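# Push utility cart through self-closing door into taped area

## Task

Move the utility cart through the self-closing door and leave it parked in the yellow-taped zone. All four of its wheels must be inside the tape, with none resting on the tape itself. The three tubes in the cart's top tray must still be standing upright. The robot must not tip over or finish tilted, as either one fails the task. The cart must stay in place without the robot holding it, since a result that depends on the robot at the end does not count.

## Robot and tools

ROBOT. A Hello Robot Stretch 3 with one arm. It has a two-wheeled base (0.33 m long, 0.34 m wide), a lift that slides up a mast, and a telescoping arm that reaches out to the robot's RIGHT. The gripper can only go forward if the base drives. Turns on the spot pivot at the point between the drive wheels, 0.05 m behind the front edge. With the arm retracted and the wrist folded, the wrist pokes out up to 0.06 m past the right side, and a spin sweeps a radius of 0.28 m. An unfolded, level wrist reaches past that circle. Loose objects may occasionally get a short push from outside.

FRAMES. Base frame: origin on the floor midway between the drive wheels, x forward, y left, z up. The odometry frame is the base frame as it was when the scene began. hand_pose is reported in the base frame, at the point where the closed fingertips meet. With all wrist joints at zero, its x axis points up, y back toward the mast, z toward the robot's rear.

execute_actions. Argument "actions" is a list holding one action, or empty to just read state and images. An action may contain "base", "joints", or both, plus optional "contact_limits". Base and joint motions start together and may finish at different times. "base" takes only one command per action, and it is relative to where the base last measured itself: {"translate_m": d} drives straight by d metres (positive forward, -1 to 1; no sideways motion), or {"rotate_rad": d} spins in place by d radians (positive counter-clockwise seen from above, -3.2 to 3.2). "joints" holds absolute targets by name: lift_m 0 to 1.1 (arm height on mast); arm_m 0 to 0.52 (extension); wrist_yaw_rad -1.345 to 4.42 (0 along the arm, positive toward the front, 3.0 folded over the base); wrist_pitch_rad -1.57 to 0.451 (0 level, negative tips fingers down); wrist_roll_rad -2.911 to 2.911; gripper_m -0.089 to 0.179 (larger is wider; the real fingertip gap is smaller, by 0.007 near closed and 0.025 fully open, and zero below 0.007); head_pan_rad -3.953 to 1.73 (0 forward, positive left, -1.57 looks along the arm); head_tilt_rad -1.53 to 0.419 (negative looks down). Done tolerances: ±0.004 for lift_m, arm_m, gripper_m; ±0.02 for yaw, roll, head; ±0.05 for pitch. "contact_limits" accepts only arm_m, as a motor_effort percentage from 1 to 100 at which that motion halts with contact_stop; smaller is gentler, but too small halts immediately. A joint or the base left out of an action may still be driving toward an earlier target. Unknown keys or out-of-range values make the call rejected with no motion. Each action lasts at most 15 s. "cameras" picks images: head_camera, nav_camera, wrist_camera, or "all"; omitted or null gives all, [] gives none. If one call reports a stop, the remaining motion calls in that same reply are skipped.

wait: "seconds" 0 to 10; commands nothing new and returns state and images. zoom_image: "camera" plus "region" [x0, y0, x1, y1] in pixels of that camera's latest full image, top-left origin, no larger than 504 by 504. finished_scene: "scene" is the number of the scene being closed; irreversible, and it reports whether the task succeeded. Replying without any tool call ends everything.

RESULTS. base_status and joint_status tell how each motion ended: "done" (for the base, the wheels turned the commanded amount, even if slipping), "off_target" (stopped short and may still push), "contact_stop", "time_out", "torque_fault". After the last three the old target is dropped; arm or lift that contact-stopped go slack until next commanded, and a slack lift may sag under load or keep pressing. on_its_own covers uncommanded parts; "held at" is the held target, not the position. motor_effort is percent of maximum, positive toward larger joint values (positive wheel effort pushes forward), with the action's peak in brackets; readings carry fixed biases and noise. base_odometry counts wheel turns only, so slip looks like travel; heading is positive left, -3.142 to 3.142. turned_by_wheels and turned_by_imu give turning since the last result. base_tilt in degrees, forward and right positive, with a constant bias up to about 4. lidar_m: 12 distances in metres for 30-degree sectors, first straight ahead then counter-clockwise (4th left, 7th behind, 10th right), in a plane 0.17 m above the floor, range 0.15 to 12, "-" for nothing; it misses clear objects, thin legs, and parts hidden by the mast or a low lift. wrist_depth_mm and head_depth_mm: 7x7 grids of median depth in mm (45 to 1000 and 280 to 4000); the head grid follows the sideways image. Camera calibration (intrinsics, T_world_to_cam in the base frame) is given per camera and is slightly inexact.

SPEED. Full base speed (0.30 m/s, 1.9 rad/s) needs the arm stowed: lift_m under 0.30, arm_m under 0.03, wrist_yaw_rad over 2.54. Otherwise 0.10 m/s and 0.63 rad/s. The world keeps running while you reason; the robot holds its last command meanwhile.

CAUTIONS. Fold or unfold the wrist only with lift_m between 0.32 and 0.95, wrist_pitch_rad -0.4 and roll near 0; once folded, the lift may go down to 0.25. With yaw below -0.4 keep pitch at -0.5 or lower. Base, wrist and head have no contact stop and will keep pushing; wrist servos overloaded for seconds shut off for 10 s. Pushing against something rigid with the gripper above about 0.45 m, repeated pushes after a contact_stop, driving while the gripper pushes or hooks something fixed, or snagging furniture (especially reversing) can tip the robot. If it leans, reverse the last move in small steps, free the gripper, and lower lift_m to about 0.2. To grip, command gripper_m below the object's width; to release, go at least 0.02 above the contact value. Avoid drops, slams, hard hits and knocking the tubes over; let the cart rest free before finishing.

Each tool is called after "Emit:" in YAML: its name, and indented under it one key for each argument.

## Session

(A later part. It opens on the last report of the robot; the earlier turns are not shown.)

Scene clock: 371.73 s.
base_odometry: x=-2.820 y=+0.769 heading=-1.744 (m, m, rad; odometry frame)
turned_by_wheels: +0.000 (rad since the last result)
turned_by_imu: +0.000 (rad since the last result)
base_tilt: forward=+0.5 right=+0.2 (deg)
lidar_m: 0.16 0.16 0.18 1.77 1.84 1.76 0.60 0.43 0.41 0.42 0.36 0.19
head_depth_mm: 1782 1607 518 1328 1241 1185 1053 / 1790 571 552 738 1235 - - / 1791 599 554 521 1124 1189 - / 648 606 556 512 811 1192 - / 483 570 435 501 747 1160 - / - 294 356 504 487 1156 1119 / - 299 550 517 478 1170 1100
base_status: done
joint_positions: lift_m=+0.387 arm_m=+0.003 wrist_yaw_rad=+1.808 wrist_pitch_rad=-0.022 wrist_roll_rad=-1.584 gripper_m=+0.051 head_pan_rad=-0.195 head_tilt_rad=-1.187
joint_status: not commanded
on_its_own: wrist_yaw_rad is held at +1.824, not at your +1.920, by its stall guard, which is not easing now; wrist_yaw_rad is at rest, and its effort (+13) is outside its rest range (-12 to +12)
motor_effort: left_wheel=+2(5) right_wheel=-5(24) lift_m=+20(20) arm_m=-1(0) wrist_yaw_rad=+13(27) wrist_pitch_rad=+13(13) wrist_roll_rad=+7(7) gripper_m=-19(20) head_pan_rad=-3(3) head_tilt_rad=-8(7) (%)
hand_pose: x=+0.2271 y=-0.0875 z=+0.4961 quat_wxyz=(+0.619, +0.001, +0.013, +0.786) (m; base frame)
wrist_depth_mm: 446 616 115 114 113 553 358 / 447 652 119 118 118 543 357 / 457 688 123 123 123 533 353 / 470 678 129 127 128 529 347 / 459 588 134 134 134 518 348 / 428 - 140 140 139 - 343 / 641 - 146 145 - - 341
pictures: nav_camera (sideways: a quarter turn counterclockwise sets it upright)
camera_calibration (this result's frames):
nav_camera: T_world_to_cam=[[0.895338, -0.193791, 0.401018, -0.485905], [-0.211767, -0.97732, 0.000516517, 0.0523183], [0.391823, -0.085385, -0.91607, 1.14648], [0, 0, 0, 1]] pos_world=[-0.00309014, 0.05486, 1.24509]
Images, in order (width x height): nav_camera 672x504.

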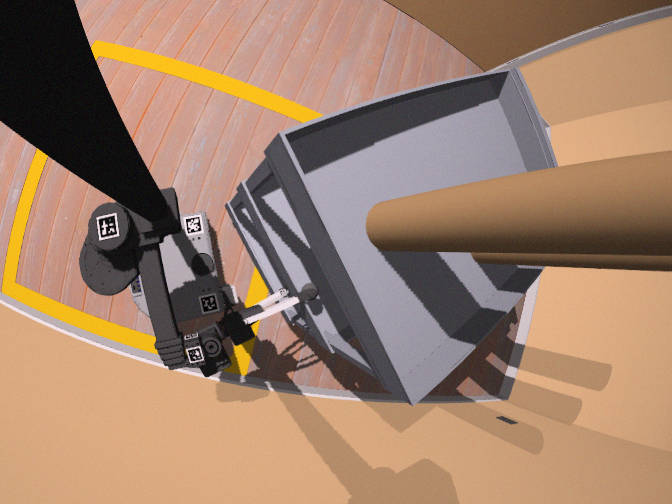

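Emit:
execute_actions:
  actions:
    - {"base":{"rotate_rad":-0.26},"joints":{"wrist_yaw_rad":1.95}}
  cameras: []

Emit:
execute_actions:
  actions:
    - {"base":{"translate_m":-0.18}}
  cameras: []

Emit:
execute_actions:
  actions:
    - {"base":{"rotate_rad":-0.26},"joints":{"wrist_yaw_rad":1.98}}
  cameras: ["nav_camera"]

Emit:
execute_actions:
  actions:
    - {"base":{"translate_m":-0.18}}
  cameras: ["nav_camera"]

Scene clock: 382.07 s.
base_odometry: x=-2.820 y=+0.769 heading=-2.003 (m, m, rad; odometry frame)
turned_by_wheels: -0.260 (rad since the last result)
turned_by_imu: -0.257 (rad since the last result)
base_tilt: forward=+0.6 right=+0.2 (deg)
lidar_m: 0.15 - 0.15 0.19 1.96 1.75 0.87 0.48 0.41 0.41 0.46 0.19
head_depth_mm: 1271 1287 1290 1271 1217 1170 1070 / 1729 1591 522 1305 1248 - - / 1793 1613 548 522 1213 1192 - / 1804 588 557 511 794 1186 - / 1802 605 560 513 485 1039 - / 654 590 561 451 476 742 1113 / 431 500 306 383 478 452 1102
base_status: done
joint_positions: lift_m=+0.387 arm_m=+0.003 wrist_yaw_rad=+1.985 wrist_pitch_rad=-0.022 wrist_roll_rad=-1.580 gripper_m=+0.051 head_pan_rad=-0.195 head_tilt_rad=-1.187
joint_status: wrist_yaw_rad off_target (ended at +1.985, target +1.950)
on_its_own: wrist_yaw_rad is at rest, and its effort (-28) is outside its rest range (-12 to +12)
motor_effort: left_wheel=+8(9) right_wheel=-8(17) lift_m=+20(20) arm_m=+0(0) wrist_yaw_rad=-28(41) wrist_pitch_rad=+13(13) wrist_roll_rad=+5(6) gripper_m=-19(20) head_pan_rad=-3(3) head_tilt_rad=-6(7) (%)
hand_pose: x=+0.2125 y=-0.0444 z=+0.4961 quat_wxyz=(+0.546, +0.002, +0.012, +0.837) (m; base frame)
wrist_depth_mm: 448 614 111 110 110 546 360 / 457 605 115 115 114 545 358 / 461 671 121 120 120 532 351 / 460 660 127 126 126 530 346 / 453 586 133 133 133 517 344 / 415 - 140 139 139 - 347 / 636 - 148 147 - - 337
pictures: none
No camera images: the call's "cameras" was empty. Leave "cameras" out to get every camera's image.

Scene clock: 384.90 s.
base_odometry: x=-2.745 y=+0.933 heading=-2.003 (m, m, rad; odometry frame)
turned_by_wheels: +0.000 (rad since the last result)
turned_by_imu: +0.000 (rad since the last result)
base_tilt: forward=+0.5 right=+0.1 (deg)
lidar_m: 0.17 0.17 0.20 1.76 1.87 1.58 0.79 0.43 0.37 0.37 0.42 0.20
head_depth_mm: 1146 1162 502 1103 1156 1110 1036 / 1714 572 546 660 1237 - - / 1782 591 555 521 1117 1192 - / 649 610 556 512 812 1195 - / 484 589 552 509 778 1163 - / 486 314 365 498 491 1155 1112 / - 290 364 517 482 1165 1105
base_status: done
joint_positions: lift_m=+0.387 arm_m=+0.003 wrist_yaw_rad=+1.894 wrist_pitch_rad=-0.022 wrist_roll_rad=-1.580 gripper_m=+0.051 head_pan_rad=-0.195 head_tilt_rad=-1.187
joint_status: not commanded
on_its_own: wrist_yaw_rad is held at +1.899, not at your +1.950, by its stall guard, which is not easing now
motor_effort: left_wheel=+3(2) right_wheel=-7(23) lift_m=+20(20) arm_m=+0(0) wrist_yaw_rad=+4(28) wrist_pitch_rad=+13(13) wrist_roll_rad=+5(5) gripper_m=-20(20) head_pan_rad=-3(3) head_tilt_rad=-6(7) (%)
hand_pose: x=+0.2209 y=-0.0661 z=+0.4960 quat_wxyz=(+0.584, +0.003, +0.012, +0.812) (m; base frame)
wrist_depth_mm: 452 670 126 125 125 554 357 / 452 662 128 128 128 541 353 / 459 673 130 131 131 536 351 / 469 686 133 133 134 524 349 / 464 630 136 136 136 521 343 / 448 - 139 139 139 485 342 / 393 - 143 141 143 - 339
pictures: none
No camera images: the call's "cameras" was empty. Leave "cameras" out to get every camera's image.

Scene clock: 386.23 s.
base_odometry: x=-2.745 y=+0.933 heading=-2.263 (m, m, rad; odometry frame)
turned_by_wheels: -0.260 (rad since the last result)
turned_by_imu: -0.257 (rad since the last result)
base_tilt: forward=+0.6 right=+0.2 (deg)
lidar_m: 0.15 - 0.15 0.20 1.81 1.65 1.58 0.54 0.38 0.37 0.38 0.19
head_depth_mm: 652 720 790 901 1026 1089 1072 / 816 918 517 1097 1238 - - / 1086 1135 547 523 1134 1192 - / 1618 586 557 511 793 1185 - / 1816 606 559 513 486 1044 - / 653 583 561 467 475 746 1115 / 429 510 315 381 477 456 1099
base_status: done
joint_positions: lift_m=+0.387 arm_m=+0.003 wrist_yaw_rad=+2.015 wrist_pitch_rad=-0.022 wrist_roll_rad=-1.577 gripper_m=+0.051 head_pan_rad=-0.195 head_tilt_rad=-1.187
joint_status: wrist_yaw_rad off_target (ended at +2.015, target +1.980)
on_its_own: wrist_yaw_rad is at rest, and its effort (-27) is outside its rest range (-12 to +12)
motor_effort: left_wheel=+8(9) right_wheel=-8(18) lift_m=+20(20) arm_m=-1(0) wrist_yaw_rad=-27(37) wrist_pitch_rad=+13(13) wrist_roll_rad=+3(5) gripper_m=-19(20) head_pan_rad=-3(4) head_tilt_rad=-6(6) (%)
hand_pose: x=+0.2094 y=-0.0376 z=+0.4961 quat_wxyz=(+0.534, +0.003, +0.012, +0.845) (m; base frame)
wrist_depth_mm: 456 611 115 115 115 549 357 / 456 671 119 119 119 544 353 / 455 668 124 124 124 533 354 / 466 689 128 129 129 539 350 / 469 595 134 133 134 512 345 / 416 - 139 139 139 - 344 / 627 - 146 145 - - 338
pictures: nav_camera (sideways: a quarter turn counterclockwise sets it upright)
camera_calibration (this result's frames):
nav_camera: T_world_to_cam=[[0.895338, -0.193791, 0.401018, -0.485905], [-0.211767, -0.97732, 0.000516519, 0.0523183], [0.391823, -0.0853849, -0.91607, 1.14648], [0, 0, 0, 1]] pos_world=[-0.00309016, 0.05486, 1.24509]
Images, in order (width x height): nav_camera 672x504.

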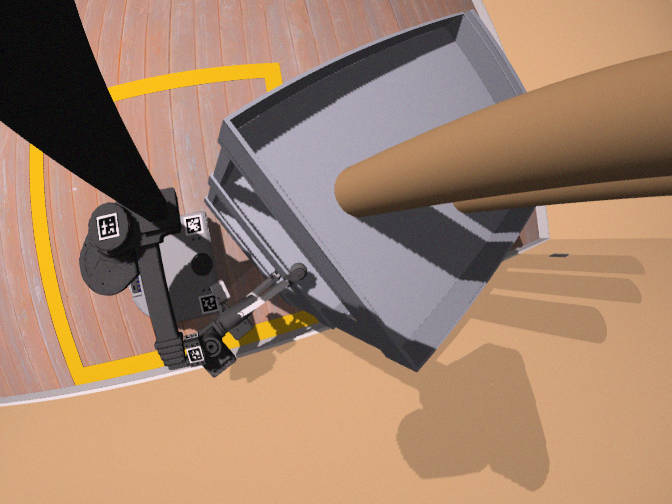

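Scene clock: 389.17 s.
base_odometry: x=-2.630 y=+1.072 heading=-2.263 (m, m, rad; odometry frame)
turned_by_wheels: +0.000 (rad since the last result)
turned_by_imu: +0.000 (rad since the last result)
base_tilt: forward=+0.5 right=+0.2 (deg)
lidar_m: 0.18 0.18 0.21 1.76 1.81 1.46 1.40 0.55 0.39 0.37 0.33 0.20
head_depth_mm: 662 733 503 868 1042 1090 1074 / 827 581 546 613 1228 - - / 991 598 554 522 1107 1190 - / 649 604 557 511 820 1193 - / 474 589 551 507 787 1173 - / 660 319 377 503 704 1153 1115 / - 292 378 518 488 1168 1107
base_status: done
joint_positions: lift_m=+0.387 arm_m=+0.003 wrist_yaw_rad=+1.920 wrist_pitch_rad=-0.028 wrist_roll_rad=-1.577 gripper_m=+0.051 head_pan_rad=-0.195 head_tilt_rad=-1.187
joint_status: not commanded
on_its_own: wrist_yaw_rad is held at +1.928, not at your +1.980, by its stall guard, which is not easing now
motor_effort: left_wheel=+3(8) right_wheel=-2(23) lift_m=+20(20) arm_m=-1(0) wrist_yaw_rad=+6(30) wrist_pitch_rad=+16(17) wrist_roll_rad=+3(4) gripper_m=-19(20) head_pan_rad=-4(3) head_tilt_rad=-7(7) (%)
hand_pose: x=+0.2186 y=-0.0601 z=+0.4945 quat_wxyz=(+0.574, +0.006, +0.014, +0.819) (m; base frame)
wrist_depth_mm: 443 612 136 135 135 598 362 / 450 637 136 136 136 546 361 / 459 664 138 137 137 541 357 / 454 673 138 138 138 544 351 / 463 638 140 139 140 526 351 / 456 - 141 141 140 489 346 / 408 873 143 142 142 705 344
pictures: nav_camera (sideways: a quarter turn counterclockwise sets it upright)
camera_calibration (this result's frames):
nav_camera: T_world_to_cam=[[0.895339, -0.193792, 0.401014, -0.485899], [-0.211768, -0.97732, 0.000516609, 0.0523182], [0.391819, -0.0853842, -0.916072, 1.14648], [0, 0, 0, 1]] pos_world=[-0.00309041, 0.0548601, 1.24509]
Images, in order (width x height): nav_camera 672x504.

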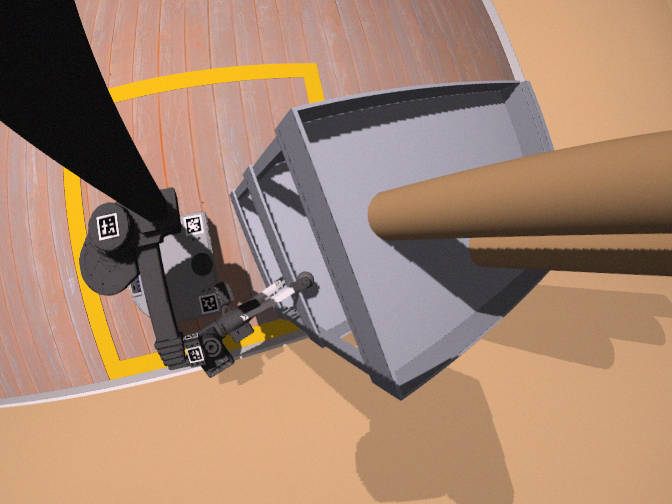

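Emit:
execute_actions:
  actions:
    - {"base":{"rotate_rad":-0.3},"joints":{"wrist_yaw_rad":2.05}}
  cameras: []

Emit:
execute_actions:
  actions:
    - {"base":{"translate_m":-0.5}}
  cameras: ["nav_camera","head_camera"]

Scene clock: 396.57 s.
base_odometry: x=-2.630 y=+1.072 heading=-2.562 (m, m, rad; odometry frame)
turned_by_wheels: -0.300 (rad since the last result)
turned_by_imu: -0.297 (rad since the last result)
base_tilt: forward=+0.6 right=+0.2 (deg)
lidar_m: 0.15 0.15 0.15 0.22 1.76 1.70 1.41 0.85 0.45 0.37 0.37 0.20
head_depth_mm: 461 532 626 760 964 1125 1070 / 527 620 523 890 1209 1185 - / 613 711 541 523 1213 - - / 737 586 557 512 807 1185 - / 886 605 559 514 491 1068 - / 662 592 561 497 476 756 1115 / 434 511 353 394 478 518 1096
base_status: done
joint_positions: lift_m=+0.387 arm_m=+0.003 wrist_yaw_rad=+2.082 wrist_pitch_rad=-0.030 wrist_roll_rad=-1.576 gripper_m=+0.051 head_pan_rad=-0.195 head_tilt_rad=-1.187
joint_status: wrist_yaw_rad off_target (ended at +2.082, target +2.050)
on_its_own: wrist_yaw_rad is at rest, and its effort (-27) is outside its rest range (-12 to +12)
motor_effort: left_wheel=+8(11) right_wheel=-10(20) lift_m=+20(20) arm_m=-1(0) wrist_yaw_rad=-27(41) wrist_pitch_rad=+17(17) wrist_roll_rad=+3(3) gripper_m=-19(20) head_pan_rad=-3(4) head_tilt_rad=-7(7) (%)
hand_pose: x=+0.2012 y=-0.0224 z=+0.4941 quat_wxyz=(+0.505, +0.005, +0.015, +0.863) (m; base frame)
wrist_depth_mm: 445 645 127 127 126 566 362 / 450 649 130 130 129 548 356 / 451 661 133 132 132 547 351 / 459 683 137 136 136 542 353 / 458 639 139 139 140 522 351 / 438 - 142 143 141 506 348 / 391 681 146 145 145 734 343
pictures: none
No camera images: the call's "cameras" was empty. Leave "cameras" out to get every camera's image.

Scene clock: 402.73 s.
base_odometry: x=-2.212 y=+1.345 heading=-2.562 (m, m, rad; odometry frame)
turned_by_wheels: +0.000 (rad since the last result)
turned_by_imu: +0.000 (rad since the last result)
base_tilt: forward=+0.6 right=+0.1 (deg)
lidar_m: 0.20 0.21 1.93 1.60 1.60 1.12 0.93 0.92 0.65 0.54 0.28 0.21
head_depth_mm: 672 575 536 525 1231 1184 1068 / 644 598 552 525 1208 - - / 544 601 555 523 1105 - - / 513 596 556 519 1096 1192 - / 671 365 455 514 822 1183 - / - 322 455 515 815 1177 1115 / - 595 563 517 745 1182 1101
base_status: done
joint_positions: lift_m=+0.387 arm_m=+0.003 wrist_yaw_rad=+1.876 wrist_pitch_rad=-0.031 wrist_roll_rad=-1.575 gripper_m=+0.051 head_pan_rad=-0.195 head_tilt_rad=-1.187
joint_status: not commanded
on_its_own: wrist_yaw_rad is held at +1.880, not at your +2.050, by its stall guard, which is not easing now
motor_effort: left_wheel=+2(3) right_wheel=-8(22) lift_m=+20(20) arm_m=+0(1) wrist_yaw_rad=+2(36) wrist_pitch_rad=+18(18) wrist_roll_rad=+2(3) gripper_m=-20(19) head_pan_rad=-4(3) head_tilt_rad=-7(7) (%)
hand_pose: x=+0.2222 y=-0.0707 z=+0.4939 quat_wxyz=(+0.591, +0.007, +0.014, +0.806) (m; base frame)
wrist_depth_mm: 435 935 158 158 158 - 366 / 449 614 154 154 155 549 360 / 454 666 151 150 151 537 355 / 453 666 148 147 148 542 355 / 465 631 144 143 145 532 350 / 457 - 141 142 140 488 347 / 437 633 137 137 139 488 350
pictures: head_camera (sideways: a quarter turn clockwise sets it upright), nav_camera (sideways: a quarter turn counterclockwise sets it upright)
camera_calibration (this result's frames):
head_camera: T_world_to_cam=[[-0.907841, 0.218346, -0.357979, 0.489587], [0.227921, 0.973551, 0.0157954, -0.0199717], [0.35196, -0.0672514, -0.933596, 1.17102], [0, 0, 0, 1]] pos_world=[0.0368666, -0.00870288, 1.26884]
nav_camera: T_world_to_cam=[[0.895339, -0.193792, 0.401014, -0.485899], [-0.211767, -0.97732, 0.000516609, 0.0523182], [0.391819, -0.0853842, -0.916072, 1.14648], [0, 0, 0, 1]] pos_world=[-0.00309042, 0.0548601, 1.24509]
Images, in order (width x height): head_camera 896x504, nav_camera 672x504.

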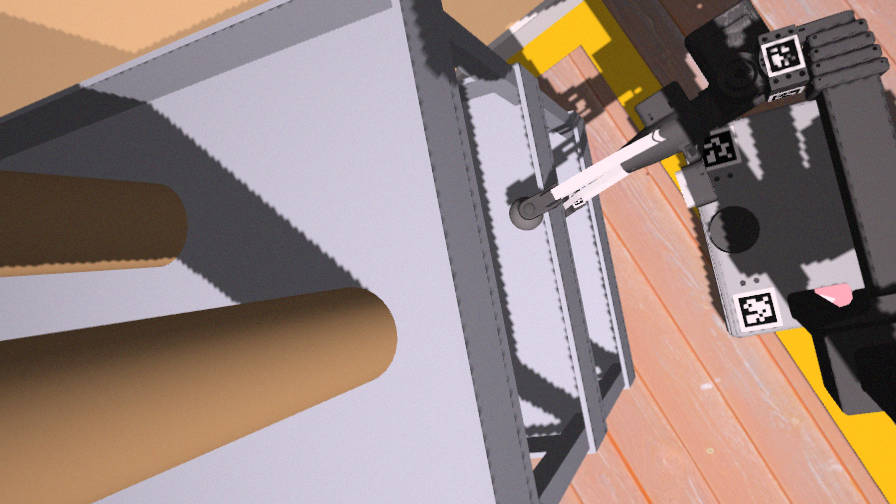

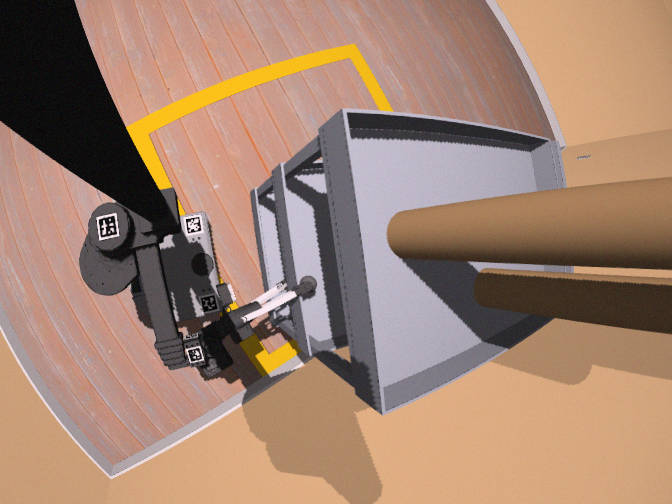

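Emit:
execute_actions:
  actions:
    - {"joints":{"gripper_m":0.17}}
  cameras: []

Emit:
execute_actions:
  actions:
    - {"base":{"translate_m":-0.13}}
  cameras: []

Emit:
execute_actions:
  actions:
    - {"base":{"rotate_rad":1.58}}
  cameras: []

Emit:
execute_actions:
  actions:
    - {"base":{"translate_m":0.6}}
  cameras: []

Emit:
execute_actions:
  actions:
    - {"base":{"rotate_rad":-1.25}}
  cameras: []

Emit:
execute_actions:
  actions:
    - {"base":{"translate_m":0.64},"joints":{"wrist_yaw_rad":0,"head_pan_rad":-1.6,"head_tilt_rad":-0.9}}

Scene clock: 418.33 s.
base_odometry: x=-2.212 y=+1.345 heading=-2.562 (m, m, rad; odometry frame)
turned_by_wheels: +0.000 (rad since the last result)
turned_by_imu: +0.000 (rad since the last result)
base_tilt: forward=+0.6 right=+0.2 (deg)
lidar_m: 0.20 0.21 1.93 1.60 1.59 1.12 0.93 0.92 0.65 0.54 0.28 0.21
head_depth_mm: 671 574 536 527 1231 1178 1074 / 643 598 553 525 1212 - - / 544 600 555 521 1105 - - / 514 596 556 517 1079 1193 - / 670 366 455 514 821 1187 - / - 322 455 515 812 1177 1112 / - 595 564 516 725 1175 1099
base_status: not commanded
joint_positions: lift_m=+0.387 arm_m=+0.003 wrist_yaw_rad=+1.878 wrist_pitch_rad=-0.024 wrist_roll_rad=-1.572 gripper_m=+0.170 head_pan_rad=-0.195 head_tilt_rad=-1.187
joint_status: all done
on_its_own: wrist_yaw_rad is held at +1.880, not at your +2.050, by its stall guard, which is not easing now
motor_effort: left_wheel=+3(5) right_wheel=-4(8) lift_m=+20(20) arm_m=+0(1) wrist_yaw_rad=+2(4) wrist_pitch_rad=+14(37) wrist_roll_rad=+1(2) gripper_m=+1(89) head_pan_rad=-3(3) head_tilt_rad=-7(6) (%)
hand_pose: x=+0.2222 y=-0.0702 z=+0.4957 quat_wxyz=(+0.591, +0.006, +0.011, +0.807) (m; base frame)
wrist_depth_mm: 444 951 159 157 159 - 355 / 460 623 154 153 156 541 358 / 464 683 151 150 153 534 351 / 464 683 147 148 149 533 348 / 436 730 144 144 145 559 348 / - 716 141 141 142 620 328 / 471 646 138 138 139 547 313
pictures: none
No camera images: the call's "cameras" was empty. Leave "cameras" out to get every camera's image.

Scene clock: 420.87 s.
base_odometry: x=-2.103 y=+1.417 heading=-2.562 (m, m, rad; odometry frame)
turned_by_wheels: +0.000 (rad since the last result)
turned_by_imu: +0.000 (rad since the last result)
base_tilt: forward=+0.5 right=+0.1 (deg)
lidar_m: 0.33 0.35 1.88 1.55 1.55 0.97 0.81 0.80 0.70 0.58 0.58 0.34
head_depth_mm: 725 760 954 1197 1246 1178 1071 / 641 597 572 1287 1246 - - / 677 609 567 882 1247 - - / 634 612 557 874 1247 1191 - / 669 578 558 872 1237 1186 - / 400 493 559 872 1238 1182 1113 / 432 619 548 867 1268 1181 1098
base_status: done
joint_positions: lift_m=+0.387 arm_m=+0.003 wrist_yaw_rad=+1.878 wrist_pitch_rad=-0.023 wrist_roll_rad=-1.572 gripper_m=+0.170 head_pan_rad=-0.195 head_tilt_rad=-1.187
joint_status: not commanded
on_its_own: wrist_yaw_rad is held at +1.880, not at your +2.050, by its stall guard, which is not easing now
motor_effort: left_wheel=+4(4) right_wheel=-3(8) lift_m=+21(20) arm_m=-1(0) wrist_yaw_rad=+2(3) wrist_pitch_rad=+13(14) wrist_roll_rad=+1(1) gripper_m=+1(0) head_pan_rad=-3(3) head_tilt_rad=-8(6) (%)
hand_pose: x=+0.2223 y=-0.0702 z=+0.4958 quat_wxyz=(+0.591, +0.006, +0.010, +0.807) (m; base frame)
wrist_depth_mm: 438 936 - 299 - - 358 / 452 610 - 294 - 538 356 / 458 661 942 284 - 527 349 / 453 681 - 281 - 528 350 / 436 743 - 275 - 557 342 / - 736 883 270 - 628 329 / 460 693 750 265 789 541 307
pictures: none
No camera images: the call's "cameras" was empty. Leave "cameras" out to get every camera's image.

Scene clock: 424.30 s.
base_odometry: x=-2.103 y=+1.417 heading=-0.982 (m, m, rad; odometry frame)
turned_by_wheels: +1.580 (rad since the last result)
turned_by_imu: +1.569 (rad since the last result)
base_tilt: forward=+0.6 right=+0.1 (deg)
lidar_m: 1.56 1.55 0.96 0.80 0.80 0.70 0.58 0.58 0.34 0.33 0.35 1.86
head_depth_mm: 1778 1604 1469 1340 1089 1047 1071 / 1794 1610 1469 1349 1251 - - / 1784 1610 1475 1349 1248 - - / 1750 1631 1478 1365 1259 1195 - / 1712 1633 1485 1372 1266 1188 - / 1610 1637 1493 1364 1268 1174 1117 / 1515 1647 1494 1376 1273 1184 1105
base_status: done
joint_positions: lift_m=+0.387 arm_m=+0.003 wrist_yaw_rad=+1.878 wrist_pitch_rad=-0.023 wrist_roll_rad=-1.572 gripper_m=+0.170 head_pan_rad=-0.195 head_tilt_rad=-1.187
joint_status: not commanded
on_its_own: wrist_yaw_rad is held at +1.880, not at your +2.050, by its stall guard, which is not easing now
motor_effort: left_wheel=-1(6) right_wheel=+4(9) lift_m=+20(20) arm_m=-1(0) wrist_yaw_rad=+1(2) wrist_pitch_rad=+13(13) wrist_roll_rad=+1(1) gripper_m=+1(0) head_pan_rad=-3(3) head_tilt_rad=-6(7) (%)
hand_pose: x=+0.2222 y=-0.0702 z=+0.4958 quat_wxyz=(+0.591, +0.006, +0.010, +0.807) (m; base frame)
wrist_depth_mm: 651 942 - - - - - / 645 957 - - - - - / 665 983 - - - - - / 664 - - - - - - / 621 - - - - - - / - - - - - - - / 696 - - - - - -
pictures: none
No camera images: the call's "cameras" was empty. Leave "cameras" out to get every camera's image.

Scene clock: 431.53 s.
base_odometry: x=-1.770 y=+0.917 heading=-0.982 (m, m, rad; odometry frame)
turned_by_wheels: +0.000 (rad since the last result)
turned_by_imu: +0.000 (rad since the last result)
base_tilt: forward=+0.6 right=+0.1 (deg)
lidar_m: 0.98 0.98 1.10 0.99 0.99 1.11 1.15 0.52 0.56 2.11 2.19 1.18
head_depth_mm: 1471 1601 1466 1348 1240 1180 1070 / 1353 1588 1468 1351 1251 - - / 1245 1543 1465 1354 1252 - - / 1162 1439 1476 1358 1257 1193 - / 1083 1317 1478 1365 1262 1180 - / 1014 1218 1452 1371 1270 1178 1113 / 951 1135 1392 1370 1274 1176 1101
base_status: done
joint_positions: lift_m=+0.387 arm_m=+0.003 wrist_yaw_rad=+1.878 wrist_pitch_rad=-0.023 wrist_roll_rad=-1.572 gripper_m=+0.170 head_pan_rad=-0.195 head_tilt_rad=-1.187
joint_status: not commanded
on_its_own: wrist_yaw_rad is held at +1.880, not at your +2.050, by its stall guard, which is not easing now
motor_effort: left_wheel=-3(2) right_wheel=+3(9) lift_m=+20(20) arm_m=+0(0) wrist_yaw_rad=+1(1) wrist_pitch_rad=+13(13) wrist_roll_rad=+1(1) gripper_m=+0(0) head_pan_rad=-3(3) head_tilt_rad=-6(6) (%)
hand_pose: x=+0.2222 y=-0.0702 z=+0.4959 quat_wxyz=(+0.591, +0.006, +0.010, +0.807) (m; base frame)
wrist_depth_mm: 658 890 905 899 916 890 907 / 659 922 939 941 920 945 933 / 667 914 988 972 964 996 945 / 669 967 - - - - - / 623 - - - - - - / - - - - - - - / 680 - - - - - -
pictures: none
No camera images: the call's "cameras" was empty. Leave "cameras" out to get every camera's image.

Scene clock: 434.47 s.
base_odometry: x=-1.770 y=+0.917 heading=-2.232 (m, m, rad; odometry frame)
turned_by_wheels: -1.250 (rad since the last result)
turned_by_imu: -1.242 (rad since the last result)
base_tilt: forward=+0.5 right=+0.2 (deg)
lidar_m: 2.78 1.38 1.02 0.98 1.02 1.03 0.99 1.03 1.19 0.62 0.53 0.94
head_depth_mm: 1785 1609 1456 1346 1242 1177 1071 / 1781 1613 1468 1355 1248 - - / 1801 1618 1478 1354 1256 - - / 1804 1625 1487 1362 1253 1195 - / 1819 1631 1479 1364 1268 1189 - / 1817 1641 1503 1373 1263 1178 1117 / 1845 1652 1497 1374 1266 1181 1103
base_status: done
joint_positions: lift_m=+0.387 arm_m=+0.003 wrist_yaw_rad=+1.878 wrist_pitch_rad=-0.023 wrist_roll_rad=-1.572 gripper_m=+0.170 head_pan_rad=-0.195 head_tilt_rad=-1.187
joint_status: not commanded
on_its_own: wrist_yaw_rad is held at +1.880, not at your +2.050, by its stall guard, which is not easing now
motor_effort: left_wheel=+3(8) right_wheel=-4(9) lift_m=+20(20) arm_m=+0(1) wrist_yaw_rad=+2(2) wrist_pitch_rad=+13(13) wrist_roll_rad=+1(1) gripper_m=+0(1) head_pan_rad=-3(4) head_tilt_rad=-7(7) (%)
hand_pose: x=+0.2222 y=-0.0702 z=+0.4959 quat_wxyz=(+0.591, +0.006, +0.010, +0.807) (m; base frame)
wrist_depth_mm: 649 953 - - - - - / 658 956 - - - - - / 652 - - - - - - / 658 982 - - - - - / 628 - - - - - - / - - - - - - - / 704 - - - - - -
pictures: none
No camera images: the call's "cameras" was empty. Leave "cameras" out to get every camera's image.

Scene clock: 442.10 s.
base_odometry: x=-2.163 y=+0.412 heading=-2.232 (m, m, rad; odometry frame)
turned_by_wheels: +0.000 (rad since the last result)
turned_by_imu: +0.000 (rad since the last result)
base_tilt: forward=+0.5 right=+0.2 (deg)
lidar_m: 2.14 1.40 1.01 0.98 1.02 1.39 1.63 1.63 0.61 0.61 1.20 1.63
head_depth_mm: 820 863 702 1008 1223 1216 1084 / 954 862 728 1018 1278 1220 - / 863 900 742 1046 1306 1250 - / 989 907 1126 1077 1324 1251 1106 / 983 843 860 1524 1384 1241 1103 / 995 1083 1387 1598 1417 1244 1101 / 991 1157 1386 1606 1425 1252 1113
base_status: done
joint_positions: lift_m=+0.387 arm_m=+0.003 wrist_yaw_rad=+0.002 wrist_pitch_rad=-0.023 wrist_roll_rad=-1.572 gripper_m=+0.170 head_pan_rad=-1.593 head_tilt_rad=-0.903
joint_status: all done
motor_effort: left_wheel=+4(8) right_wheel=-5(5) lift_m=+20(20) arm_m=+0(1) wrist_yaw_rad=-3(2) wrist_pitch_rad=+13(13) wrist_roll_rad=+1(1) gripper_m=+1(1) head_pan_rad=-5(57) head_tilt_rad=+1(23) (%)
hand_pose: x=-0.0206 y=-0.4033 z=+0.4959 quat_wxyz=(+1.000, +0.012, +0.001, +0.001) (m; base frame)
wrist_depth_mm: 583 855 883 862 883 876 445 / 428 556 890 435 893 448 424 / 421 669 923 409 919 533 414 / 404 704 939 400 948 530 405 / 397 760 997 393 998 569 397 / - 753 - 380 - 620 388 / 485 725 - 375 - 545 378
pictures: head_camera (sideways: a quarter turn clockwise sets it upright), nav_camera (sideways: a quarter turn counterclockwise sets it upright), wrist_camera
camera_calibration (this result's frames):
head_camera: T_world_to_cam=[[0.0559702, 0.794103, -0.6052, 0.805741], [0.998369, -0.0513417, 0.0249641, -0.0366158], [-0.0112479, -0.60561, -0.795682, 0.994008], [0, 0, 0, 1]] pos_world=[0.0026391, -0.0397396, 1.27946]
nav_camera: T_world_to_cam=[[-0.0336779, -0.766186, 0.641735, -0.793819], [-0.999188, 0.0400178, -0.00465833, 0.0638594], [-0.0221117, -0.641371, -0.766912, 0.955133], [0, 0, 0, 1]] pos_world=[0.0581931, 0.00182638, 1.24222]
wrist_camera: T_world_to_cam=[[0.0365991, -0.00537932, 0.999316, -0.503089], [-0.98603, 0.162408, 0.0369868, 0.0631641], [-0.162496, -0.986709, 0.000639821, -0.234666], [0, 0, 0, 1]] pos_world=[0.0425621, -0.244512, 0.500558]
Images, in order (width x height): head_camera 896x504, nav_camera 672x504, wrist_camera 644x364.

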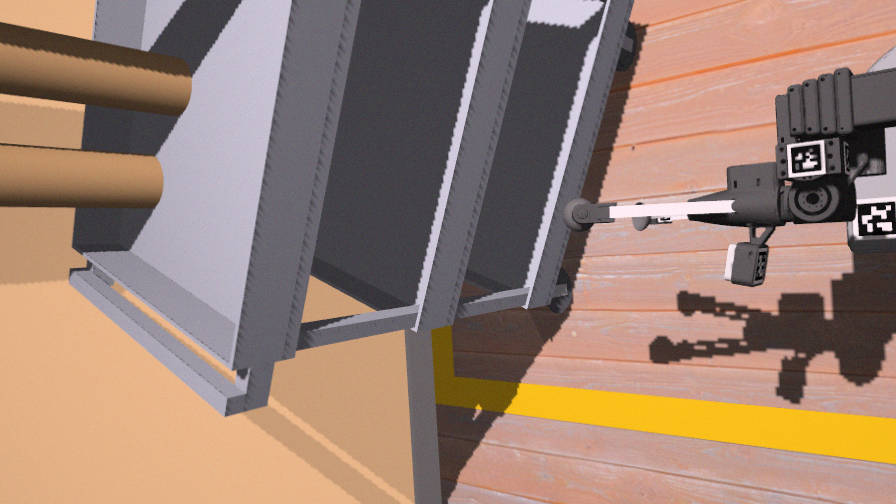

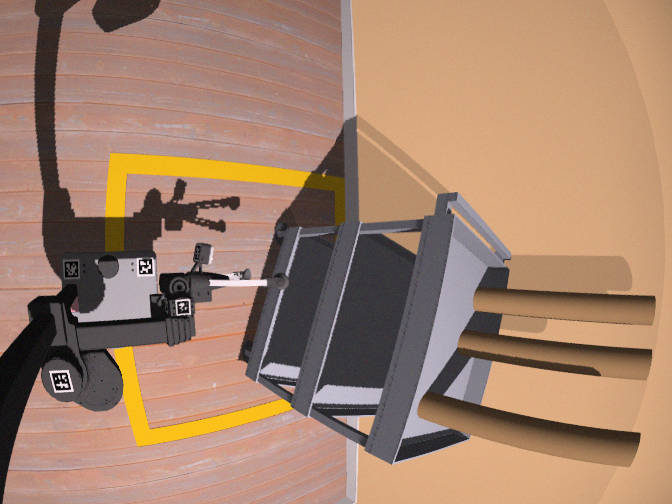

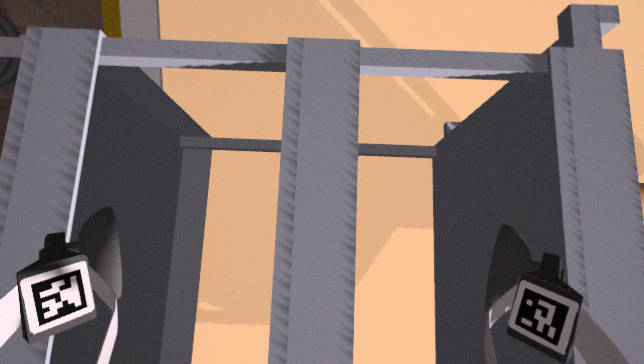

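Emit:
execute_actions:
  actions:
    - {"joints":{"arm_m":0.265,"lift_m":0.392}}
  cameras: ["wrist_camera"]

Emit:
execute_actions:
  actions:
    - {"joints":{"gripper_m":0.05}}
  cameras: []

Emit:
execute_actions:
  actions:
    - {"base":{"translate_m":0.04},"joints":{"arm_m":0.09}}

Scene clock: 449.80 s.
base_odometry: x=-2.163 y=+0.412 heading=-2.232 (m, m, rad; odometry frame)
turned_by_wheels: +0.000 (rad since the last result)
turned_by_imu: +0.000 (rad since the last result)
base_tilt: forward=+0.6 right=+0.1 (deg)
lidar_m: 2.14 1.40 1.01 0.98 1.02 1.39 1.63 1.63 0.61 0.61 1.19 1.63
head_depth_mm: 821 860 703 1007 1215 1217 1085 / 956 866 729 1014 1269 1230 - / 862 897 743 1046 - 1221 1118 / 984 907 1128 1078 1346 1237 1114 / 981 844 863 1526 1380 1237 1105 / 996 1087 1391 1596 1416 1246 1109 / 989 1157 1384 1600 1424 1243 1114
base_status: not commanded
joint_positions: lift_m=+0.392 arm_m=+0.265 wrist_yaw_rad=+0.001 wrist_pitch_rad=-0.022 wrist_roll_rad=-1.572 gripper_m=+0.170 head_pan_rad=-1.593 head_tilt_rad=-0.903
joint_status: all done
motor_effort: left_wheel=+3(3) right_wheel=-5(5) lift_m=+24(25) arm_m=+4(4) wrist_yaw_rad=-1(2) wrist_pitch_rad=+13(13) wrist_roll_rad=+1(1) gripper_m=+1(0) head_pan_rad=-5(4) head_tilt_rad=+1(2) (%)
hand_pose: x=-0.0209 y=-0.6653 z=+0.5009 quat_wxyz=(+1.000, +0.011, +0.001, +0.001) (m; base frame)
wrist_depth_mm: 610 607 163 162 182 196 195 / 615 634 159 158 625 635 476 / 449 609 154 154 655 633 349 / 465 612 151 150 609 518 341 / 440 613 146 147 684 546 342 / - 703 143 143 699 661 320 / 486 577 140 140 733 540 308
pictures: wrist_camera
camera_calibration (this result's frames):
wrist_camera: T_world_to_cam=[[0.0365925, -0.00455778, 0.99932, -0.508929], [-0.985859, 0.163474, 0.0368452, 0.106049], [-0.16353, -0.986537, 0.00148858, -0.493558], [0, 0, 0, 1]] pos_world=[0.0424605, -0.506569, 0.50541]
Images, in order (width x height): wrist_camera 644x364.

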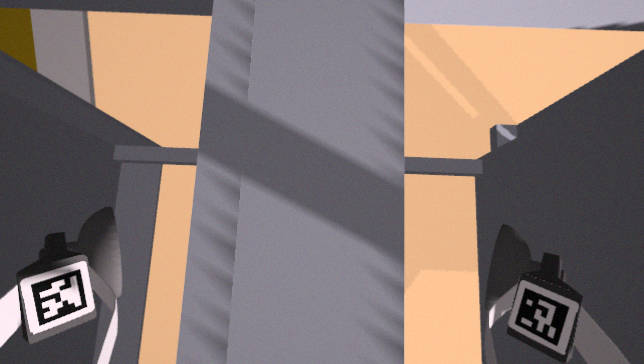

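Scene clock: 451.50 s.
base_odometry: x=-2.163 y=+0.412 heading=-2.232 (m, m, rad; odometry frame)
turned_by_wheels: +0.000 (rad since the last result)
turned_by_imu: +0.000 (rad since the last result)
base_tilt: forward=+0.5 right=+0.3 (deg)
lidar_m: 2.14 1.39 1.01 0.98 1.02 1.39 1.63 1.63 0.60 0.61 1.19 1.63
head_depth_mm: 818 861 702 1012 1218 1221 1086 / 954 864 727 1017 1273 1229 - / 859 899 738 1046 - 1229 1119 / 984 904 1122 1078 1343 1231 1113 / 981 845 859 1517 1380 1235 1098 / 995 1087 1391 1597 1400 1243 1110 / 992 1156 1385 1600 1421 1248 1114
base_status: not commanded
joint_positions: lift_m=+0.392 arm_m=+0.265 wrist_yaw_rad=+0.000 wrist_pitch_rad=-0.033 wrist_roll_rad=-1.572 gripper_m=+0.051 head_pan_rad=-1.593 head_tilt_rad=-0.903
joint_status: all done
motor_effort: left_wheel=+4(4) right_wheel=-5(4) lift_m=+24(24) arm_m=-1(4) wrist_yaw_rad=+1(1) wrist_pitch_rad=+19(21) wrist_roll_rad=+1(1) gripper_m=-21(95) head_pan_rad=-4(5) head_tilt_rad=+1(0) (%)
hand_pose: x=-0.0212 y=-0.6653 z=+0.4981 quat_wxyz=(+1.000, +0.017, +0.001, +0.000) (m; base frame)
wrist_depth_mm: 613 621 161 159 161 616 191 / 410 636 157 156 622 626 604 / 440 591 152 151 644 636 353 / 456 629 147 147 591 538 351 / 466 599 144 144 145 519 345 / 456 - 141 140 140 490 346 / 438 583 138 137 728 479 343
pictures: none
No camera images: the call's "cameras" was empty. Leave "cameras" out to get every camera's image.

Scene clock: 454.03 s.
base_odometry: x=-2.187 y=+0.381 heading=-2.232 (m, m, rad; odometry frame)
turned_by_wheels: +0.000 (rad since the last result)
turned_by_imu: +0.000 (rad since the last result)
base_tilt: forward=+0.6 right=+0.2 (deg)
lidar_m: 2.10 1.39 1.00 0.98 1.01 1.39 1.67 0.61 0.47 0.47 1.19 1.63
head_depth_mm: 1019 857 719 947 929 1194 1088 / 662 765 726 954 931 1210 - / 992 866 728 955 938 - 1111 / 708 826 734 963 1051 1199 1117 / 1000 887 719 722 1330 1239 1105 / 996 1108 659 1604 1419 1245 1106 / 989 1155 1345 1589 1422 1248 1111
base_status: done
joint_positions: lift_m=+0.392 arm_m=+0.091 wrist_yaw_rad=-0.042 wrist_pitch_rad=-0.035 wrist_roll_rad=-1.575 gripper_m=+0.051 head_pan_rad=-1.593 head_tilt_rad=-0.902
joint_status: all done
on_its_own: wrist_yaw_rad is held at -0.043, not at your +0.000, by its stall guard, which is not easing now
motor_effort: left_wheel=+3(13) right_wheel=-1(36) lift_m=+24(24) arm_m=-7(11) wrist_yaw_rad=+0(47) wrist_pitch_rad=+20(20) wrist_roll_rad=+2(2) gripper_m=-21(22) head_pan_rad=-5(5) head_tilt_rad=+0(1) (%)
hand_pose: x=-0.0320 y=-0.4905 z=+0.4974 quat_wxyz=(+1.000, +0.018, +0.002, -0.021) (m; base frame)
wrist_depth_mm: 419 761 128 127 127 763 430 / 444 569 130 130 130 555 350 / 458 597 134 133 133 545 356 / 455 619 137 136 137 535 348 / 467 607 139 139 139 529 345 / 456 - 144 142 141 490 341 / 440 660 147 146 957 474 338
pictures: head_camera (sideways: a quarter turn clockwise sets it upright), nav_camera (sideways: a quarter turn counterclockwise sets it upright), wrist_camera
camera_calibration (this result's frames):
head_camera: T_world_to_cam=[[0.0560294, 0.793948, -0.605399, 0.805999], [0.998365, -0.0514141, 0.0249714, -0.0366252], [-0.0113, -0.605808, -0.79553, 0.993811], [0, 0, 0, 1]] pos_world=[0.00263584, -0.0397449, 1.27947]
nav_camera: T_world_to_cam=[[-0.0337346, -0.766023, 0.641927, -0.794068], [-0.999185, 0.0400954, -0.00466277, 0.0638652], [-0.0221665, -0.641561, -0.766752, 0.954925], [0, 0, 0, 1]] pos_world=[0.0581929, 0.00180737, 1.24222]
wrist_camera: T_world_to_cam=[[0.0380002, -0.0196287, 0.999085, -0.511532], [-0.977794, 0.205474, 0.0412273, 0.085375], [-0.206096, -0.978466, -0.0113848, -0.313949], [0, 0, 0, 1]] pos_world=[0.038214, -0.334771, 0.50397]
Images, in order (width x height): head_camera 896x504, nav_camera 672x504, wrist_camera 644x364.

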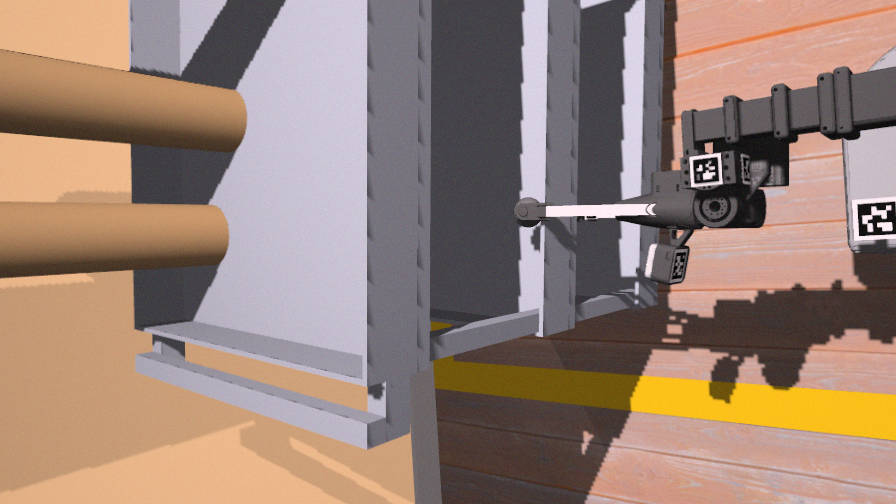

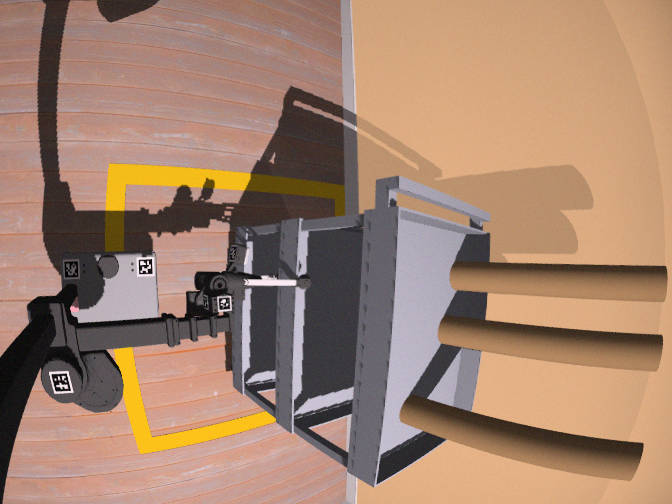

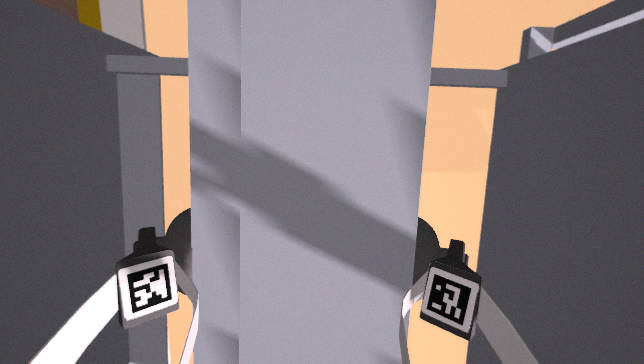

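Far side is ~0.24 m from the wall; tape ends ~0.11. Release.

Emit:
execute_actions:
  actions:
    - {"joints":{"gripper_m":0.16}}
  cameras: []

Emit:
execute_actions:
  actions:
    - {"joints":{"arm_m":0.005}}
  cameras: ["nav_camera"]

Emit:
finished_scene:
  scene: 1

Scene clock: 464.43 s.
base_odometry: x=-2.187 y=+0.381 heading=-2.232 (m, m, rad; odometry frame)
turned_by_wheels: +0.000 (rad since the last result)
turned_by_imu: +0.000 (rad since the last result)
base_tilt: forward=+0.7 right=+0.2 (deg)
lidar_m: 2.10 1.39 1.00 0.98 1.02 1.39 1.67 0.61 0.48 0.47 1.19 1.63
head_depth_mm: 1017 858 722 949 926 1194 1083 / 662 765 726 952 931 1211 - / 991 869 732 973 936 - 1114 / 709 828 735 981 1167 1201 1111 / 1000 885 722 768 1327 1237 1101 / 998 1112 660 1598 1421 1242 1103 / 993 1149 1346 1603 1419 1249 1109
base_status: not commanded
joint_positions: lift_m=+0.392 arm_m=+0.090 wrist_yaw_rad=-0.042 wrist_pitch_rad=-0.024 wrist_roll_rad=-1.575 gripper_m=+0.160 head_pan_rad=-1.593 head_tilt_rad=-0.902
joint_status: all done
on_its_own: wrist_yaw_rad is held at -0.043, not at your +0.000, by its stall guard, which is not easing now
motor_effort: left_wheel=+3(3) right_wheel=-2(2) lift_m=+24(24) arm_m=-2(8) wrist_yaw_rad=+0(0) wrist_pitch_rad=+14(21) wrist_roll_rad=+2(2) gripper_m=+1(81) head_pan_rad=-4(4) head_tilt_rad=+2(2) (%)
hand_pose: x=-0.0320 y=-0.4905 z=+0.5005 quat_wxyz=(+1.000, +0.012, +0.002, -0.021) (m; base frame)
wrist_depth_mm: 434 764 129 128 129 784 416 / 463 585 132 132 132 537 351 / 461 589 135 134 135 519 345 / 465 609 138 137 861 520 345 / 464 620 141 140 884 479 341 / - 658 144 143 933 - 340 / 483 676 148 147 968 542 314
pictures: none
No camera images: the call's "cameras" was empty. Leave "cameras" out to get every camera's image.

Scene clock: 466.27 s.
base_odometry: x=-2.187 y=+0.381 heading=-2.232 (m, m, rad; odometry frame)
turned_by_wheels: +0.000 (rad since the last result)
turned_by_imu: +0.000 (rad since the last result)
base_tilt: forward=+0.6 right=+0.2 (deg)
lidar_m: 2.10 1.39 1.01 0.98 1.01 1.39 1.67 0.61 0.47 0.47 1.20 1.62
head_depth_mm: 1017 857 720 944 927 1193 1087 / 662 765 726 954 934 1203 - / 987 869 729 976 937 1229 - / 711 825 736 983 1171 1232 1114 / 1003 882 720 769 1332 1242 1102 / 997 1109 660 1606 1415 1241 1110 / 990 1153 1340 1597 1420 1249 1110
base_status: not commanded
joint_positions: lift_m=+0.392 arm_m=+0.005 wrist_yaw_rad=-0.042 wrist_pitch_rad=-0.023 wrist_roll_rad=-1.575 gripper_m=+0.160 head_pan_rad=-1.593 head_tilt_rad=-0.902
joint_status: all done
on_its_own: wrist_yaw_rad is held at -0.043, not at your +0.000, by its stall guard, which is not easing now
motor_effort: left_wheel=+3(3) right_wheel=-2(3) lift_m=+24(24) arm_m=-4(5) wrist_yaw_rad=-1(0) wrist_pitch_rad=+13(14) wrist_roll_rad=+2(2) gripper_m=+1(1) head_pan_rad=-5(4) head_tilt_rad=+2(1) (%)
hand_pose: x=-0.0320 y=-0.4057 z=+0.5006 quat_wxyz=(+1.000, +0.012, +0.002, -0.021) (m; base frame)
wrist_depth_mm: 429 844 872 212 851 863 335 / 460 629 639 213 852 531 346 / 464 679 899 220 911 524 344 / 472 696 940 224 930 514 343 / 457 705 995 228 995 482 339 / - 729 - 236 - - 338 / 496 730 727 240 - 538 314
pictures: nav_camera (sideways: a quarter turn counterclockwise sets it upright)
camera_calibration (this result's frames):
nav_camera: T_world_to_cam=[[-0.0337345, -0.766023, 0.641927, -0.794068], [-0.999185, 0.0400953, -0.00466278, 0.0638652], [-0.0221664, -0.641561, -0.766751, 0.954924], [0, 0, 0, 1]] pos_world=[0.0581929, 0.00180736, 1.24222]
Images, in order (width x height): nav_camera 672x504.

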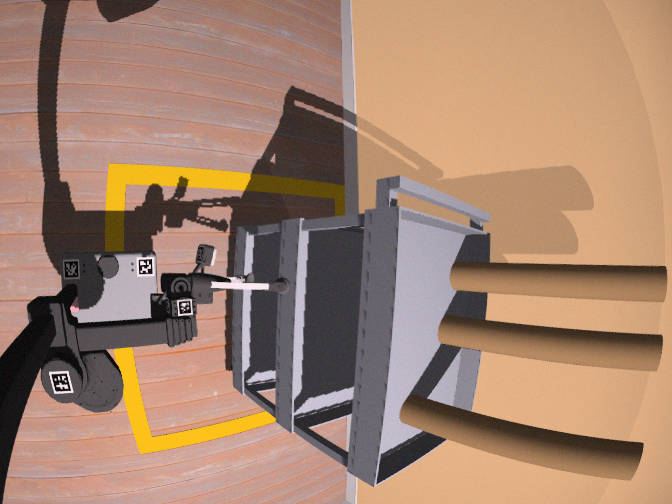

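The scene is finished: the task was done.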